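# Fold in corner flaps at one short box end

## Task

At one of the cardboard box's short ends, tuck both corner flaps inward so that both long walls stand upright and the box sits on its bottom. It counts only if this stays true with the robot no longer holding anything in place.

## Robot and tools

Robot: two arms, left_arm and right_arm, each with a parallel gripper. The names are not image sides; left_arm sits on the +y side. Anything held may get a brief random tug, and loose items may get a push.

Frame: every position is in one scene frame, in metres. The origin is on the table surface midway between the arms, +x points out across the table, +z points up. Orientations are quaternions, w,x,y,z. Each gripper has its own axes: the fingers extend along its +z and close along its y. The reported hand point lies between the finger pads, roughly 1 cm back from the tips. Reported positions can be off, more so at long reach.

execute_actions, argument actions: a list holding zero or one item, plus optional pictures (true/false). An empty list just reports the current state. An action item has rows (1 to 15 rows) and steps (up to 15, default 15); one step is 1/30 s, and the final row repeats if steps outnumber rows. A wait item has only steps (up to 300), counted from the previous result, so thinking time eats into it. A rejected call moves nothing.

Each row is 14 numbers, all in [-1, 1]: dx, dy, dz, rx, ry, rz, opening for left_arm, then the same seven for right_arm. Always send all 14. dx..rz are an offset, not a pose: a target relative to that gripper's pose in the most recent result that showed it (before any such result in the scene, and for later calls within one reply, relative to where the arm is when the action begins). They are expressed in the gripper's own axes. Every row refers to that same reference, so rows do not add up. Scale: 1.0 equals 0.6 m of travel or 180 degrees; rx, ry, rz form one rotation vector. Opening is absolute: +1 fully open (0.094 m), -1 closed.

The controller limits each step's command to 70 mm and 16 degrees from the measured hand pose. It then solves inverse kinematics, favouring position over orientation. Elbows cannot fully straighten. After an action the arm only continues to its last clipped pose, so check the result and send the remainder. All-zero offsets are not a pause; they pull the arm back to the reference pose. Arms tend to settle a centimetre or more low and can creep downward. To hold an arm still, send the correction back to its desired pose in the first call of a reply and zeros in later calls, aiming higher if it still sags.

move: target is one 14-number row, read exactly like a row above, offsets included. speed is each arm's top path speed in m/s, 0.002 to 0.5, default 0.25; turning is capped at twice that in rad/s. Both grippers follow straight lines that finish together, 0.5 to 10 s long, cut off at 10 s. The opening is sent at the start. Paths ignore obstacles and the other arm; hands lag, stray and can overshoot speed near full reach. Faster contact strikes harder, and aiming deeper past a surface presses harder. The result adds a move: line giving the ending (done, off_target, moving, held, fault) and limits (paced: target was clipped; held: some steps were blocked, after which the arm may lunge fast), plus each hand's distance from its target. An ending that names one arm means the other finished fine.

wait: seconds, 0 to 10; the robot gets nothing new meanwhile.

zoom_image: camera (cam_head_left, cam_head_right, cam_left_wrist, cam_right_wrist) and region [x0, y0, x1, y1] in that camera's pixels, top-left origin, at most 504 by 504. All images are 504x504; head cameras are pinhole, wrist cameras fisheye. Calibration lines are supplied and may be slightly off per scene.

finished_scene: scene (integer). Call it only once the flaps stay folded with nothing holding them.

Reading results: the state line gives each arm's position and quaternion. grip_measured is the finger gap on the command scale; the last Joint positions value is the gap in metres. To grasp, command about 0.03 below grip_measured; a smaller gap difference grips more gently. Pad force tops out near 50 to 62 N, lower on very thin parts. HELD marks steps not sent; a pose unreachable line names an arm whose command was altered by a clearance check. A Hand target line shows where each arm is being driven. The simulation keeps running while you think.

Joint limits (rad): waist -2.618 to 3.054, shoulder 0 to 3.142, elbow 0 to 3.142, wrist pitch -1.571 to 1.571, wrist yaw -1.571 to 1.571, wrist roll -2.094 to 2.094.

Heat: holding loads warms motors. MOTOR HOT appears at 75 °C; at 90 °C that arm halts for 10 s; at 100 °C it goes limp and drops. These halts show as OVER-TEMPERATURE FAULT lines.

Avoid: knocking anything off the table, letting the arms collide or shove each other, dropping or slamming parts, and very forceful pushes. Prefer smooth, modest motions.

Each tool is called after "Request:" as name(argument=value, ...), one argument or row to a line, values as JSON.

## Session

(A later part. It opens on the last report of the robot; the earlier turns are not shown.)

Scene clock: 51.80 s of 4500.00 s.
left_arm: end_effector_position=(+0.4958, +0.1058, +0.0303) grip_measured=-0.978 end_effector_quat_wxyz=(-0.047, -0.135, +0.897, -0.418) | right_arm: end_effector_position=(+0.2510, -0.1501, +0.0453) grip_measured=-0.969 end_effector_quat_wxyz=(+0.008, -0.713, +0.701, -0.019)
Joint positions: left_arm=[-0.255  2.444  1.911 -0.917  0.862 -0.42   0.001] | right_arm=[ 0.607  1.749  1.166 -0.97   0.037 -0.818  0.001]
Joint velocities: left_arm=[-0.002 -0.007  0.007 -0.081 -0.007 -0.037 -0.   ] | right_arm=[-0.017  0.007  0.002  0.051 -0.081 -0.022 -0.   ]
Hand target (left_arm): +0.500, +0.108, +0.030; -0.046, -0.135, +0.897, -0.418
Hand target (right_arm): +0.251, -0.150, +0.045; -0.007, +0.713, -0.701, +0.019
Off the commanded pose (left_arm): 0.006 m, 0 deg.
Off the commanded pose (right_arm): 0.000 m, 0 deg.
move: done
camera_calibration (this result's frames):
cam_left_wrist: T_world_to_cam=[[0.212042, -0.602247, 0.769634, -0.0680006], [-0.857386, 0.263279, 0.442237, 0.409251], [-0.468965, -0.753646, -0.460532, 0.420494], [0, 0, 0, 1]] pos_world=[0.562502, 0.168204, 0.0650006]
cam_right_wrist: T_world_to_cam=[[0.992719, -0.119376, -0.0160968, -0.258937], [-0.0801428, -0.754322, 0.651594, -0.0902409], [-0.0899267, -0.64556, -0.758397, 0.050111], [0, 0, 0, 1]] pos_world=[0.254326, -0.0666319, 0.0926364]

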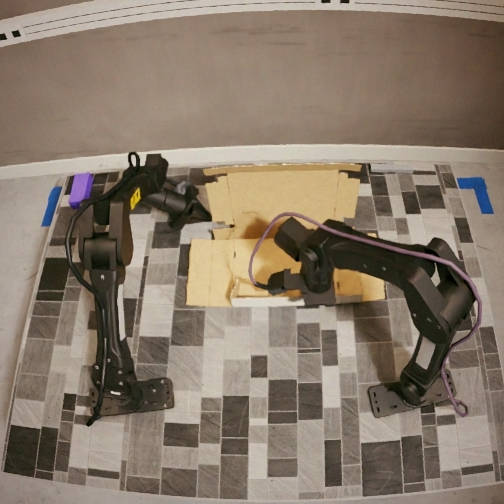

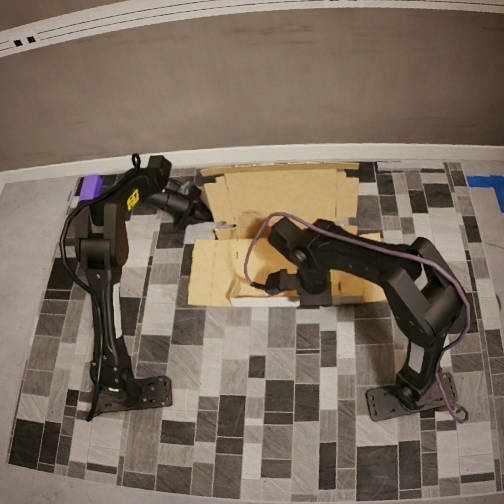

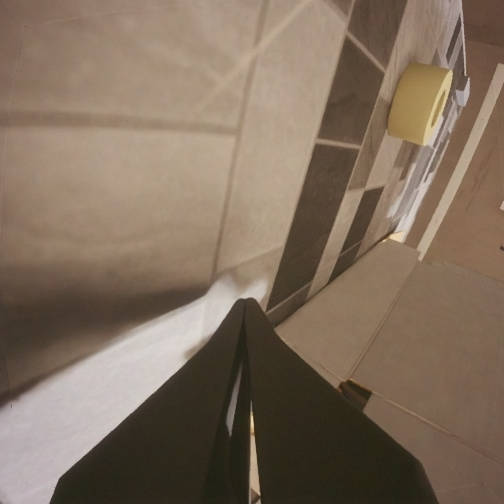

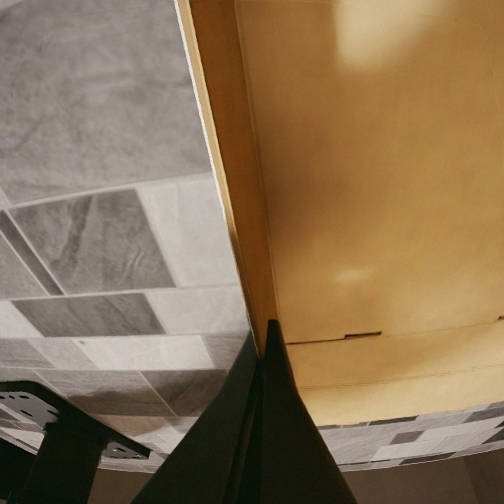

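Request:
move(
  target=[0.055,-0.003,0.02,0,0,0,-1,0,0,0,0,0,0,-1],
  speed=0.1,
)

Request:
move(
  target=[0.112,0.03,-0.004,0,0,0,-1,0,0,0,0,0,0,-1],
  speed=0.05,
)

Scene clock: 56.17 s of 4500.00 s.
left_arm: end_effector_position=(+0.4672, +0.0901, +0.0239) grip_measured=-0.978 end_effector_quat_wxyz=(-0.053, -0.136, +0.897, -0.417) | right_arm: end_effector_position=(+0.2510, -0.1501, +0.0453) grip_measured=-0.969 end_effector_quat_wxyz=(+0.008, -0.713, +0.701, -0.019)
Joint positions: left_arm=[-0.294  2.343  1.699 -0.775  0.858 -0.476  0.001] | right_arm=[ 0.607  1.749  1.166 -0.97   0.037 -0.818  0.001]
Joint velocities: left_arm=[ 0.012 -0.022  0.002 -0.037 -0.051 -0.081  0.   ] | right_arm=[-0.012  0.007 -0.007 -0.051 -0.022 -0.022 -0.001]
Hand target (left_arm): +0.465, +0.089, +0.029; -0.048, -0.135, +0.897, -0.418
Hand target (right_arm): +0.251, -0.150, +0.045; -0.008, +0.713, -0.701, +0.019
Off the commanded pose (left_arm): 0.007 m, 1 deg.
Off the commanded pose (right_arm): 0.000 m, 0 deg.
After step 90, 0.43 s passed at rest.
move: done
camera_calibration (this result's frames):
cam_left_wrist: T_world_to_cam=[[0.218677, -0.602944, 0.767228, -0.0694544], [-0.851941, 0.265404, 0.451395, 0.388776], [-0.475791, -0.752343, -0.455635, 0.395366], [0, 0, 0, 1]] pos_world=[0.534514, 0.152392, 0.0579385]
cam_right_wrist: T_world_to_cam=[[0.992719, -0.119376, -0.0160968, -0.258937], [-0.0801428, -0.754322, 0.651594, -0.0902409], [-0.0899267, -0.64556, -0.758397, 0.050111], [0, 0, 0, 1]] pos_world=[0.254326, -0.0666319, 0.0926364]

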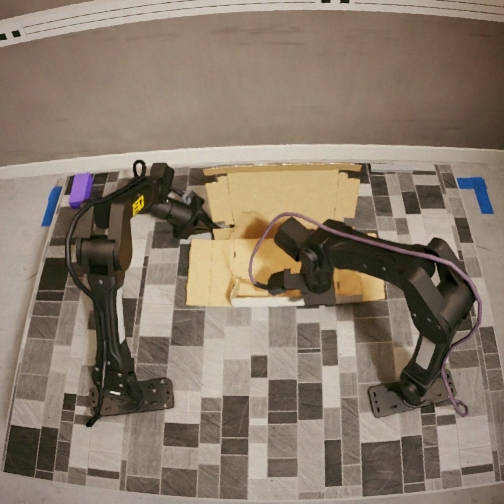

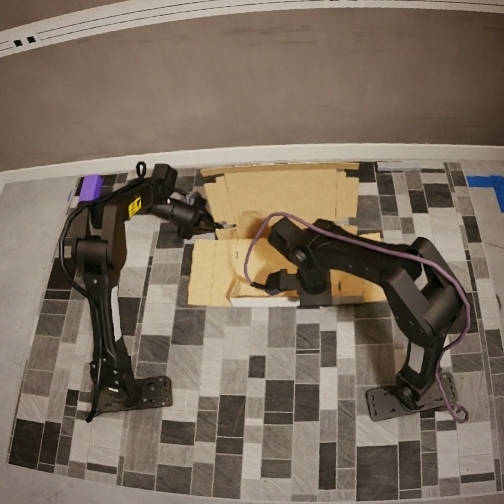

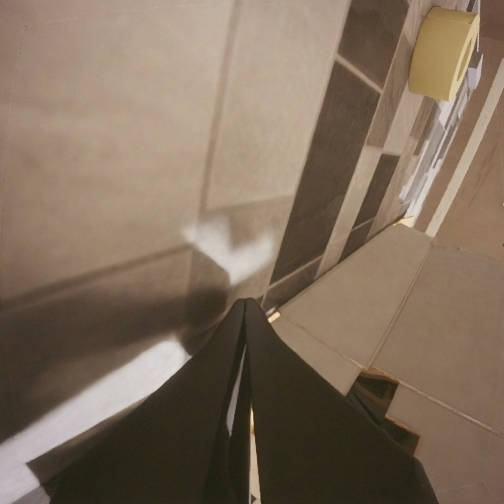

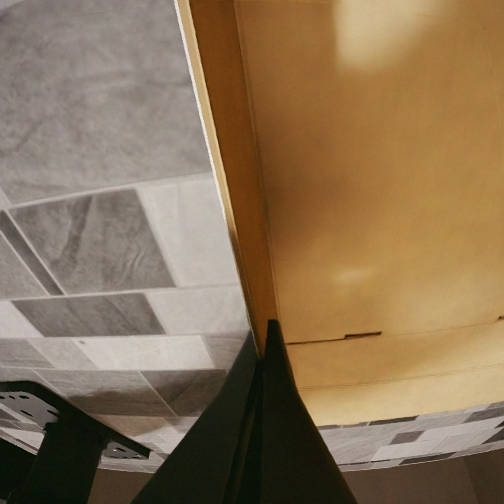

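Scene clock: 57.93 s of 4500.00 s.
left_arm: end_effector_position=(+0.4036, +0.0931, +0.0202) grip_measured=-0.978 end_effector_quat_wxyz=(-0.053, -0.139, +0.898, -0.415) | right_arm: end_effector_position=(+0.2500, -0.1491, +0.0453) grip_measured=-0.969 end_effector_quat_wxyz=(+0.008, -0.716, +0.698, -0.015)
Joint positions: left_arm=[-0.305  2.129  1.314 -0.592  0.851 -0.497  0.001] | right_arm=[ 0.607  1.749  1.166 -0.97   0.03  -0.825  0.001]
Joint velocities: left_arm=[-0.007  0.002 -0.002 -0.007  0.022  0.007 -0.001] | right_arm=[ 0.012 -0.007 -0.012 -0.037  0.081 -0.037 -0.   ]
Hand target (left_arm): +0.398, +0.090, +0.025; -0.053, -0.136, +0.897, -0.417
Hand target (right_arm): +0.251, -0.150, +0.045; -0.008, +0.713, -0.701, +0.019
Off the commanded pose (left_arm): 0.009 m, 0 deg.
Off the commanded pose (right_arm): 0.001 m, 1 deg.
move: done
camera_calibration (this result's frames):
cam_left_wrist: T_world_to_cam=[[0.223393, -0.605774, 0.763632, -0.0524586], [-0.851703, 0.25968, 0.455156, 0.335747], [-0.474022, -0.752066, -0.457929, 0.36497], [0, 0, 0, 1]] pos_world=[0.47068, 0.155517, 0.0543721]
cam_right_wrist: T_world_to_cam=[[0.993383, -0.112709, -0.0220616, -0.256784], [-0.0716363, -0.758228, 0.648042, -0.0920999], [-0.0897679, -0.642173, -0.761285, 0.0512167], [0, 0, 0, 1]] pos_world=[0.253084, -0.0658846, 0.0930101]

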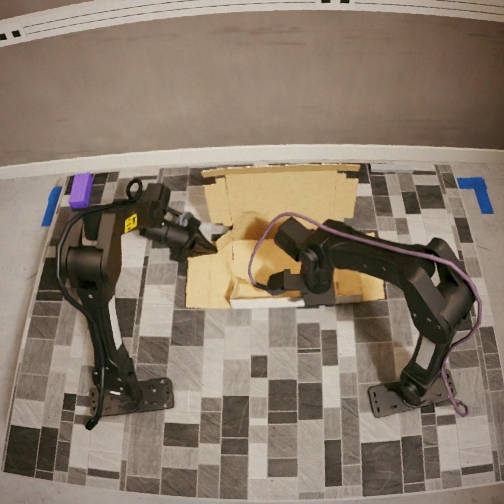

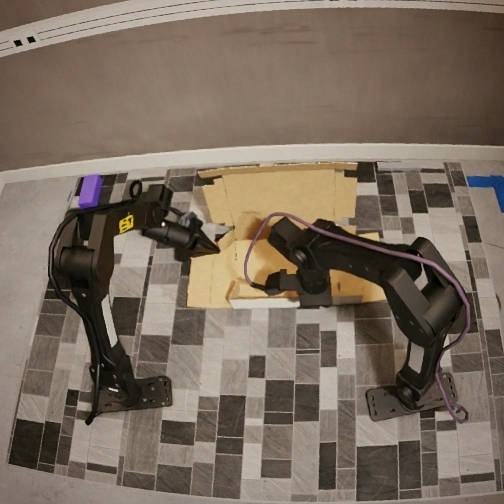

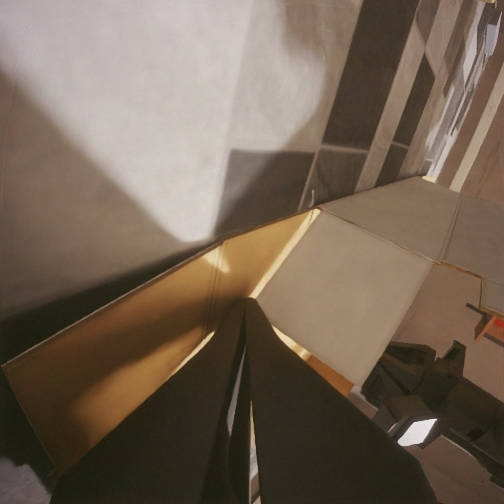

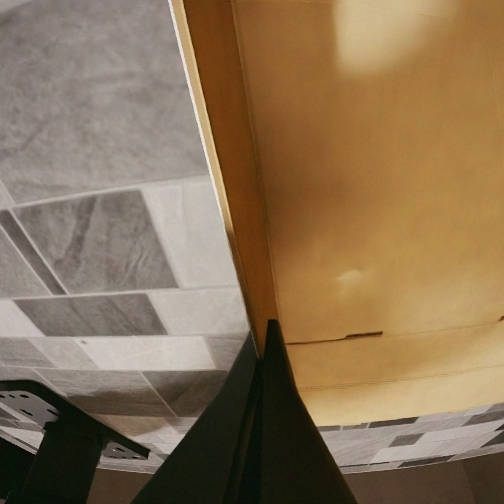

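Request:
move(
  target=[0.02,-0.063,0.048,0.021,-0.082,-0.072,-1,0,0,0,0,0,0,-1],
  speed=0.05,
)

Scene clock: 64.37 s of 4500.00 s.
left_arm: end_effector_position=(+0.4009, +0.0487, +0.0203) grip_measured=-0.978 end_effector_quat_wxyz=(+0.004, -0.298, +0.865, -0.404) | right_arm: end_effector_position=(+0.2519, -0.1508, +0.0453) grip_measured=-0.969 end_effector_quat_wxyz=(+0.009, -0.704, +0.710, -0.020)
Joint positions: left_arm=[-0.477  1.963  1.019 -0.053  0.641 -1.147  0.001] | right_arm=[ 0.605  1.749  1.166 -0.97   0.039 -0.794  0.001]
Joint velocities: left_arm=[-0.002 -0.002 -0.012  0.007 -0.037 -0.051 -0.001] | right_arm=[-0.002 -0.012 -0.017  0.037  0.051  0.007 -0.   ]
Hand target (left_arm): +0.403, +0.045, +0.030; +0.019, -0.291, +0.862, -0.415
Hand target (right_arm): +0.250, -0.149, +0.045; -0.008, +0.716, -0.698, +0.015
Off the commanded pose (left_arm): 0.012 m, 2 deg.
Off the commanded pose (right_arm): 0.003 m, 2 deg.
move: off_target (left_arm)
camera_calibration (this result's frames):
cam_left_wrist: T_world_to_cam=[[0.444061, -0.50849, 0.737731, -0.171534], [-0.870453, -0.0496265, 0.489744, 0.366836], [-0.212419, -0.859636, -0.464654, 0.230843], [0, 0, 0, 1]] pos_world=[0.44452, 0.129423, 0.0541525]
cam_right_wrist: T_world_to_cam=[[0.989209, -0.14585, -0.013891, -0.263158], [-0.101724, -0.751963, 0.651309, -0.0849103], [-0.105439, -0.642868, -0.758685, 0.0540727], [0, 0, 0, 1]] pos_world=[0.257383, -0.0674695, 0.0926715]

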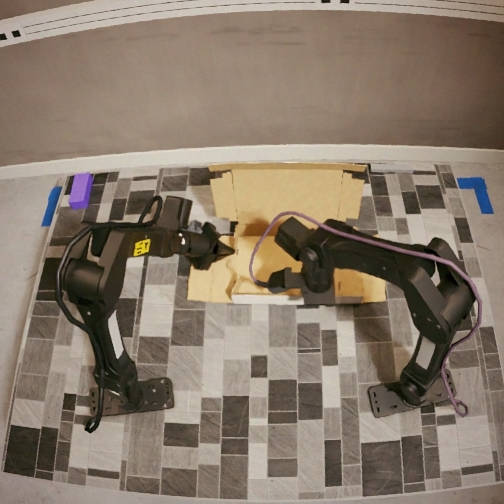

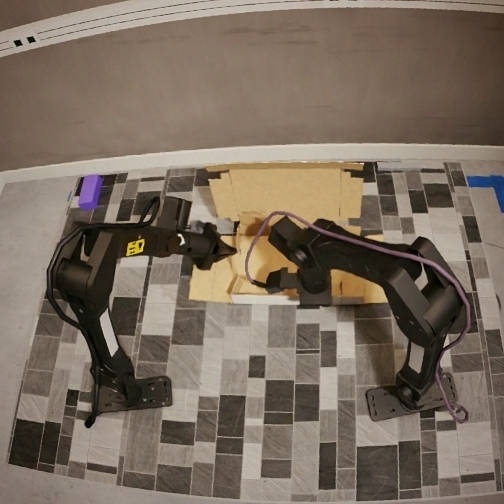

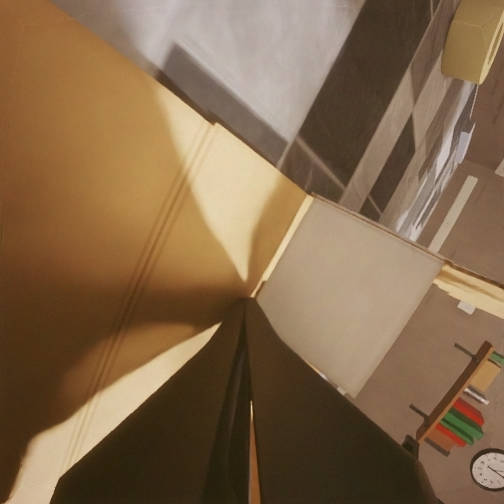

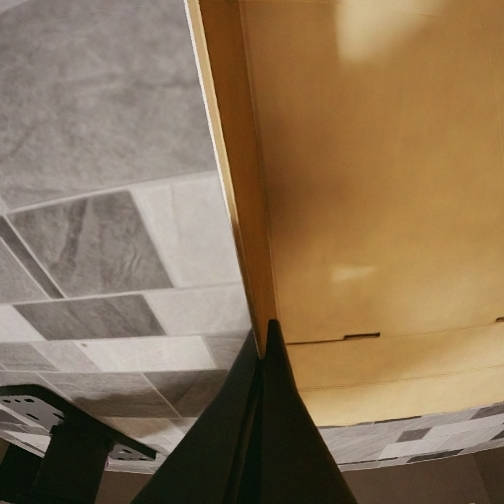

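Request:
move(
  target=[0.02,-0.042,0.016,0,0,0,-1,0,0.003,0,0,0,-0.015,-1],
  speed=0.04,
)

Scene clock: 67.63 s of 4500.00 s.
left_arm: end_effector_position=(+0.3979, +0.0303, +0.0240) grip_measured=-0.978 end_effector_quat_wxyz=(-0.002, -0.304, +0.867, -0.395) | right_arm: end_effector_position=(+0.2529, -0.1504, +0.0454) grip_measured=-0.969 end_effector_quat_wxyz=(+0.011, -0.707, +0.707, -0.021)
Joint positions: left_arm=[-0.532  1.963  1.049 -0.074  0.604 -1.204  0.001] | right_arm=[ 0.605  1.749  1.166 -0.966  0.042 -0.802  0.001]
Joint velocities: left_arm=[ 0.012  0.002 -0.002 -0.066 -0.051 -0.11   0.   ] | right_arm=[-0.012 -0.002 -0.007 -0.051 -0.051  0.022 -0.001]
Hand target (left_arm): +0.405, +0.023, +0.034; +0.004, -0.298, +0.865, -0.404
Hand target (right_arm): +0.250, -0.151, +0.045; -0.008, +0.720, -0.693, +0.020
Off the commanded pose (left_arm): 0.015 m, 1 deg.
Off the commanded pose (right_arm): 0.003 m, 2 deg.
move: off_target (left_arm)
camera_calibration (this result's frames):
cam_left_wrist: T_world_to_cam=[[0.461472, -0.516212, 0.721504, -0.188541], [-0.859791, -0.0598039, 0.507132, 0.357241], [-0.218639, -0.85437, -0.471433, 0.218586], [0, 0, 0, 1]] pos_world=[0.44195, 0.110791, 0.0579135]
cam_right_wrist: T_world_to_cam=[[0.990441, -0.137589, -0.00981993, -0.263312], [-0.0981863, -0.75322, 0.6504, -0.0856024], [-0.0968843, -0.643218, -0.759529, 0.0522578], [0, 0, 0, 1]] pos_world=[0.257453, -0.067093, 0.0927814]

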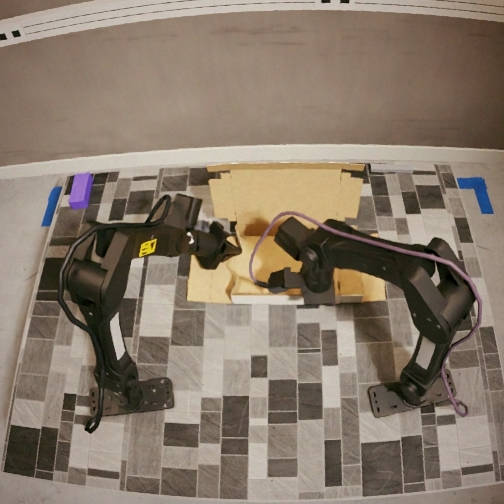

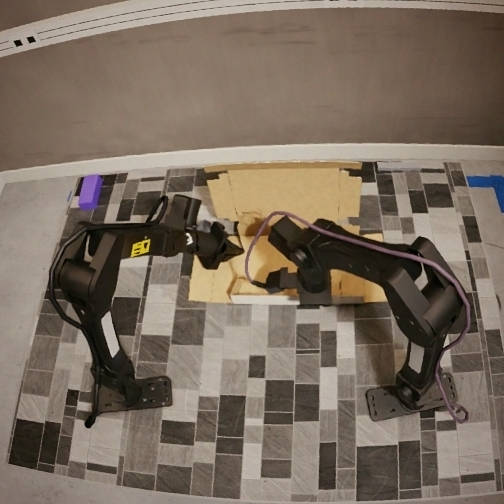

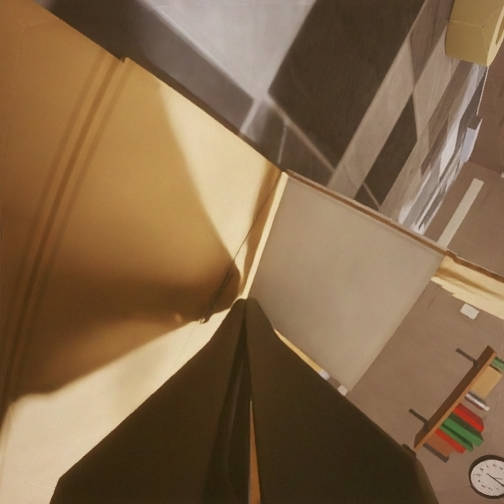

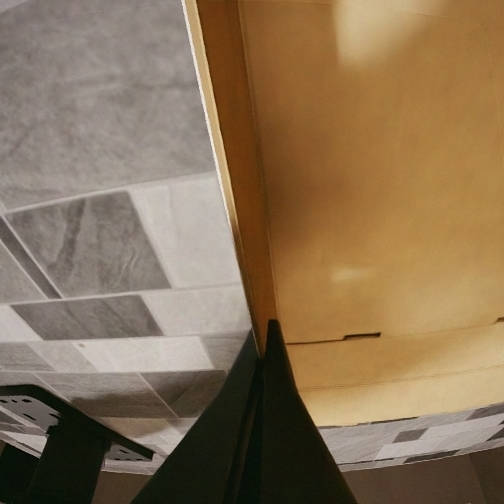

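Past 90°. Retreat and release.

Request:
move(
  target=[0,0,-0.2,0,0,0,-1,0,0,0,0,0,0,-0.3],
  speed=0.15,
)

Request:
move(
  target=[0,0,-0.05,0,0,0,-1,0.1,0,-0.2,0,0,0,-0.3],
  speed=0.15,
)

Request:
zoom_image(
  camera="cam_head_left",
  region=[170, 150, 400, 330],
)

Scene clock: 70.77 s of 4500.00 s.
left_arm: end_effector_position=(+0.3693, +0.1126, +0.0981) grip_measured=-0.978 end_effector_quat_wxyz=(-0.004, -0.312, +0.867, -0.388) | right_arm: end_effector_position=(+0.2530, -0.1504, +0.0454) grip_measured=-0.302 end_effector_quat_wxyz=(+0.011, -0.707, +0.707, -0.021)
Joint positions: left_arm=[-0.317  1.674  1.049 -0.516  0.695 -0.976  0.001] | right_arm=[ 0.605  1.749  1.166 -0.965  0.042 -0.803  0.033]
Joint velocities: left_arm=[ 0.002 -0.007 -0.007 -0.095  0.037  0.037 -0.   ] | right_arm=[-0.002  0.007 -0.002 -0.007 -0.037  0.007 -0.001]
Hand target (left_arm): +0.368, +0.112, +0.108; -0.001, -0.305, +0.866, -0.396
Hand target (right_arm): +0.253, -0.150, +0.045; -0.011, +0.707, -0.707, +0.021
Off the commanded pose (left_arm): 0.008 m, 1 deg.
Off the commanded pose (right_arm): 0.000 m, 0 deg.
move: done
camera_calibration (this result's frames):
cam_left_wrist: T_world_to_cam=[[0.477103, -0.519016, 0.709221, -0.190597], [-0.852289, -0.0763588, 0.517467, 0.297981], [-0.214418, -0.851347, -0.478783, 0.316413], [0, 0, 0, 1]] pos_world=[0.412745, 0.193207, 0.132473]
cam_right_wrist: T_world_to_cam=[[0.990549, -0.136843, -0.00929085, -0.263363], [-0.0979621, -0.753265, 0.65038, -0.0856442], [-0.0959983, -0.643324, -0.759552, 0.0520446], [0, 0, 0, 1]] pos_world=[0.25748, -0.0670706, 0.092785]

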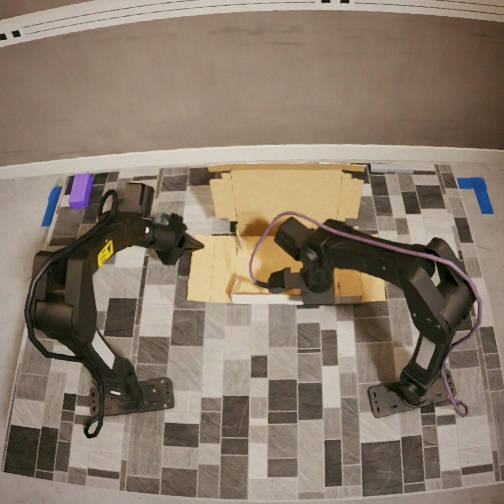

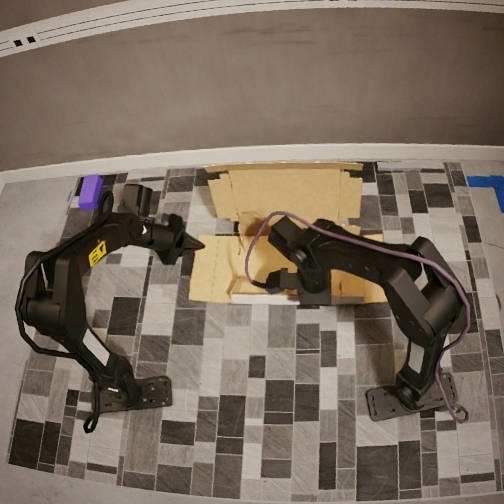

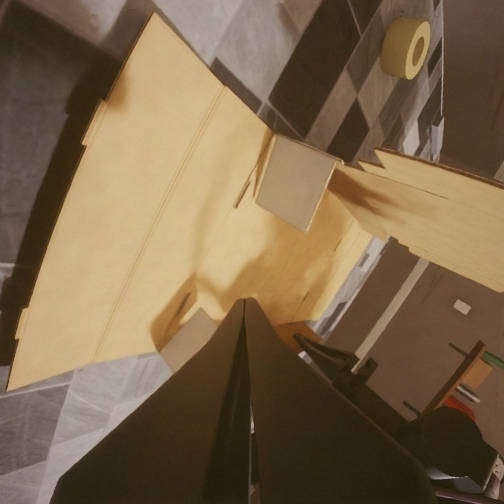

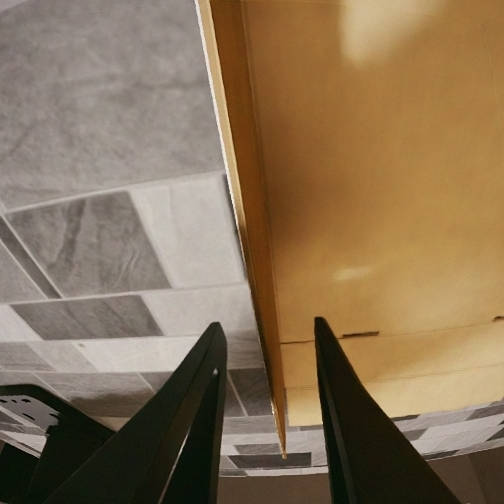

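Scene clock: 72.27 s of 4500.00 s.
left_arm: end_effector_position=(+0.3547, +0.1327, +0.0992) grip_measured=-0.978 end_effector_quat_wxyz=(-0.021, -0.324, +0.869, -0.373) | right_arm: end_effector_position=(+0.2424, -0.2097, +0.1568) grip_measured=-0.302 end_effector_quat_wxyz=(+0.002, -0.706, +0.708, -0.021)
Joint positions: left_arm=[-0.262  1.645  1.049 -0.637  0.702 -0.912  0.001] | right_arm=[ 0.471  1.535  1.385 -1.41   0.042 -0.934  0.033]
Joint velocities: left_arm=[-0.007 -0.022  0.002 -0.037  0.037 -0.022  0.001] | right_arm=[ 0.012  0.017 -0.002 -0.022 -0.051 -0.095  0.   ]
Hand target (left_arm): +0.361, +0.133, +0.119; -0.003, -0.312, +0.867, -0.388
Hand target (right_arm): +0.245, -0.209, +0.165; -0.011, +0.707, -0.707, +0.020
Off the commanded pose (left_arm): 0.021 m, 3 deg.
Off the commanded pose (right_arm): 0.011 m, 1 deg.
move: off_target (left_arm, right_arm)
camera_calibration (this result's frames):
cam_left_wrist: T_world_to_cam=[[0.514174, -0.527407, 0.676364, -0.182749], [-0.825615, -0.0907229, 0.556893, 0.27504], [-0.232347, -0.844755, -0.482082, 0.336737], [0, 0, 0, 1]] pos_world=[0.399281, 0.21303, 0.132772]
cam_right_wrist: T_world_to_cam=[[0.989881, -0.140555, -0.0194895, -0.25892], [-0.0926792, -0.7444, 0.661271, -0.204901], [-0.107453, -0.652773, -0.749894, 0.0967904], [0, 0, 0, 1]] pos_world=[0.24771, -0.125738, 0.203031]

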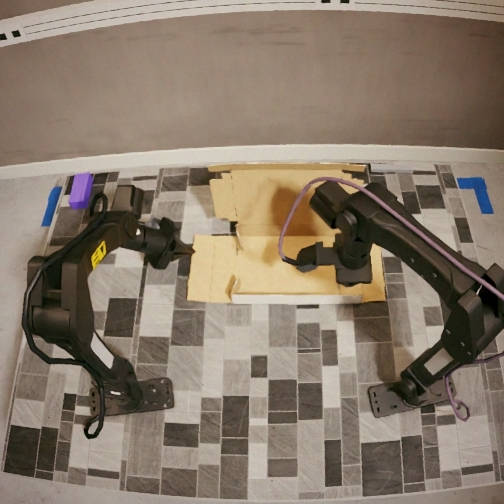

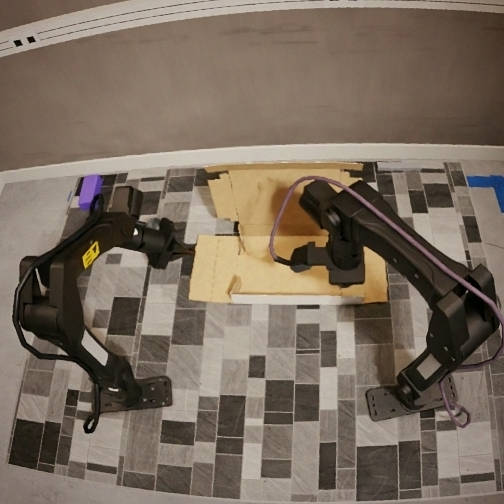

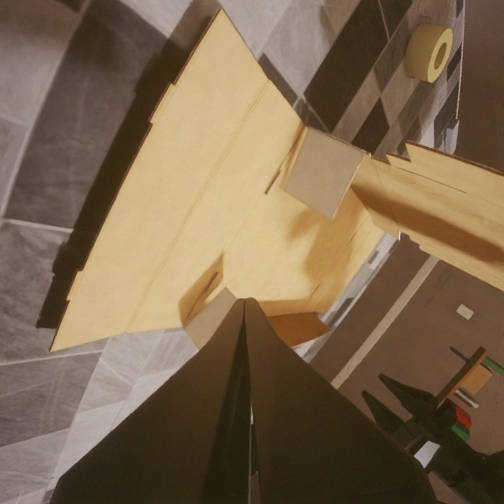

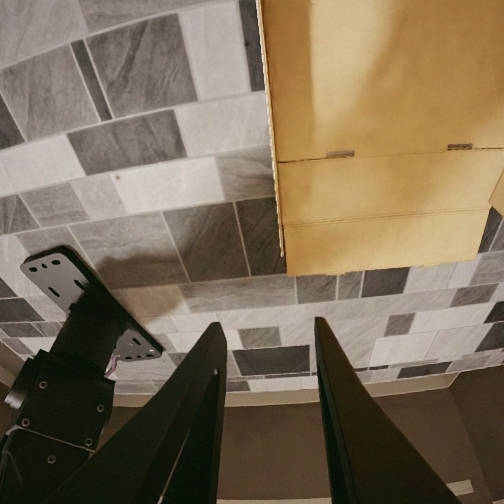

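Region (170, 150, 400, 330) of cam_head_left's 504x504 image, scaled by 2.191, with more detail than that image has; it fills the top 394 rows of this view, and the rest is white.

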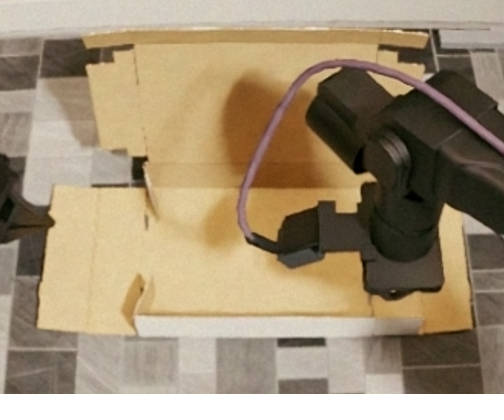

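Request:
finished_scene(
  scene=1,
)

The scene is finished: the task was done.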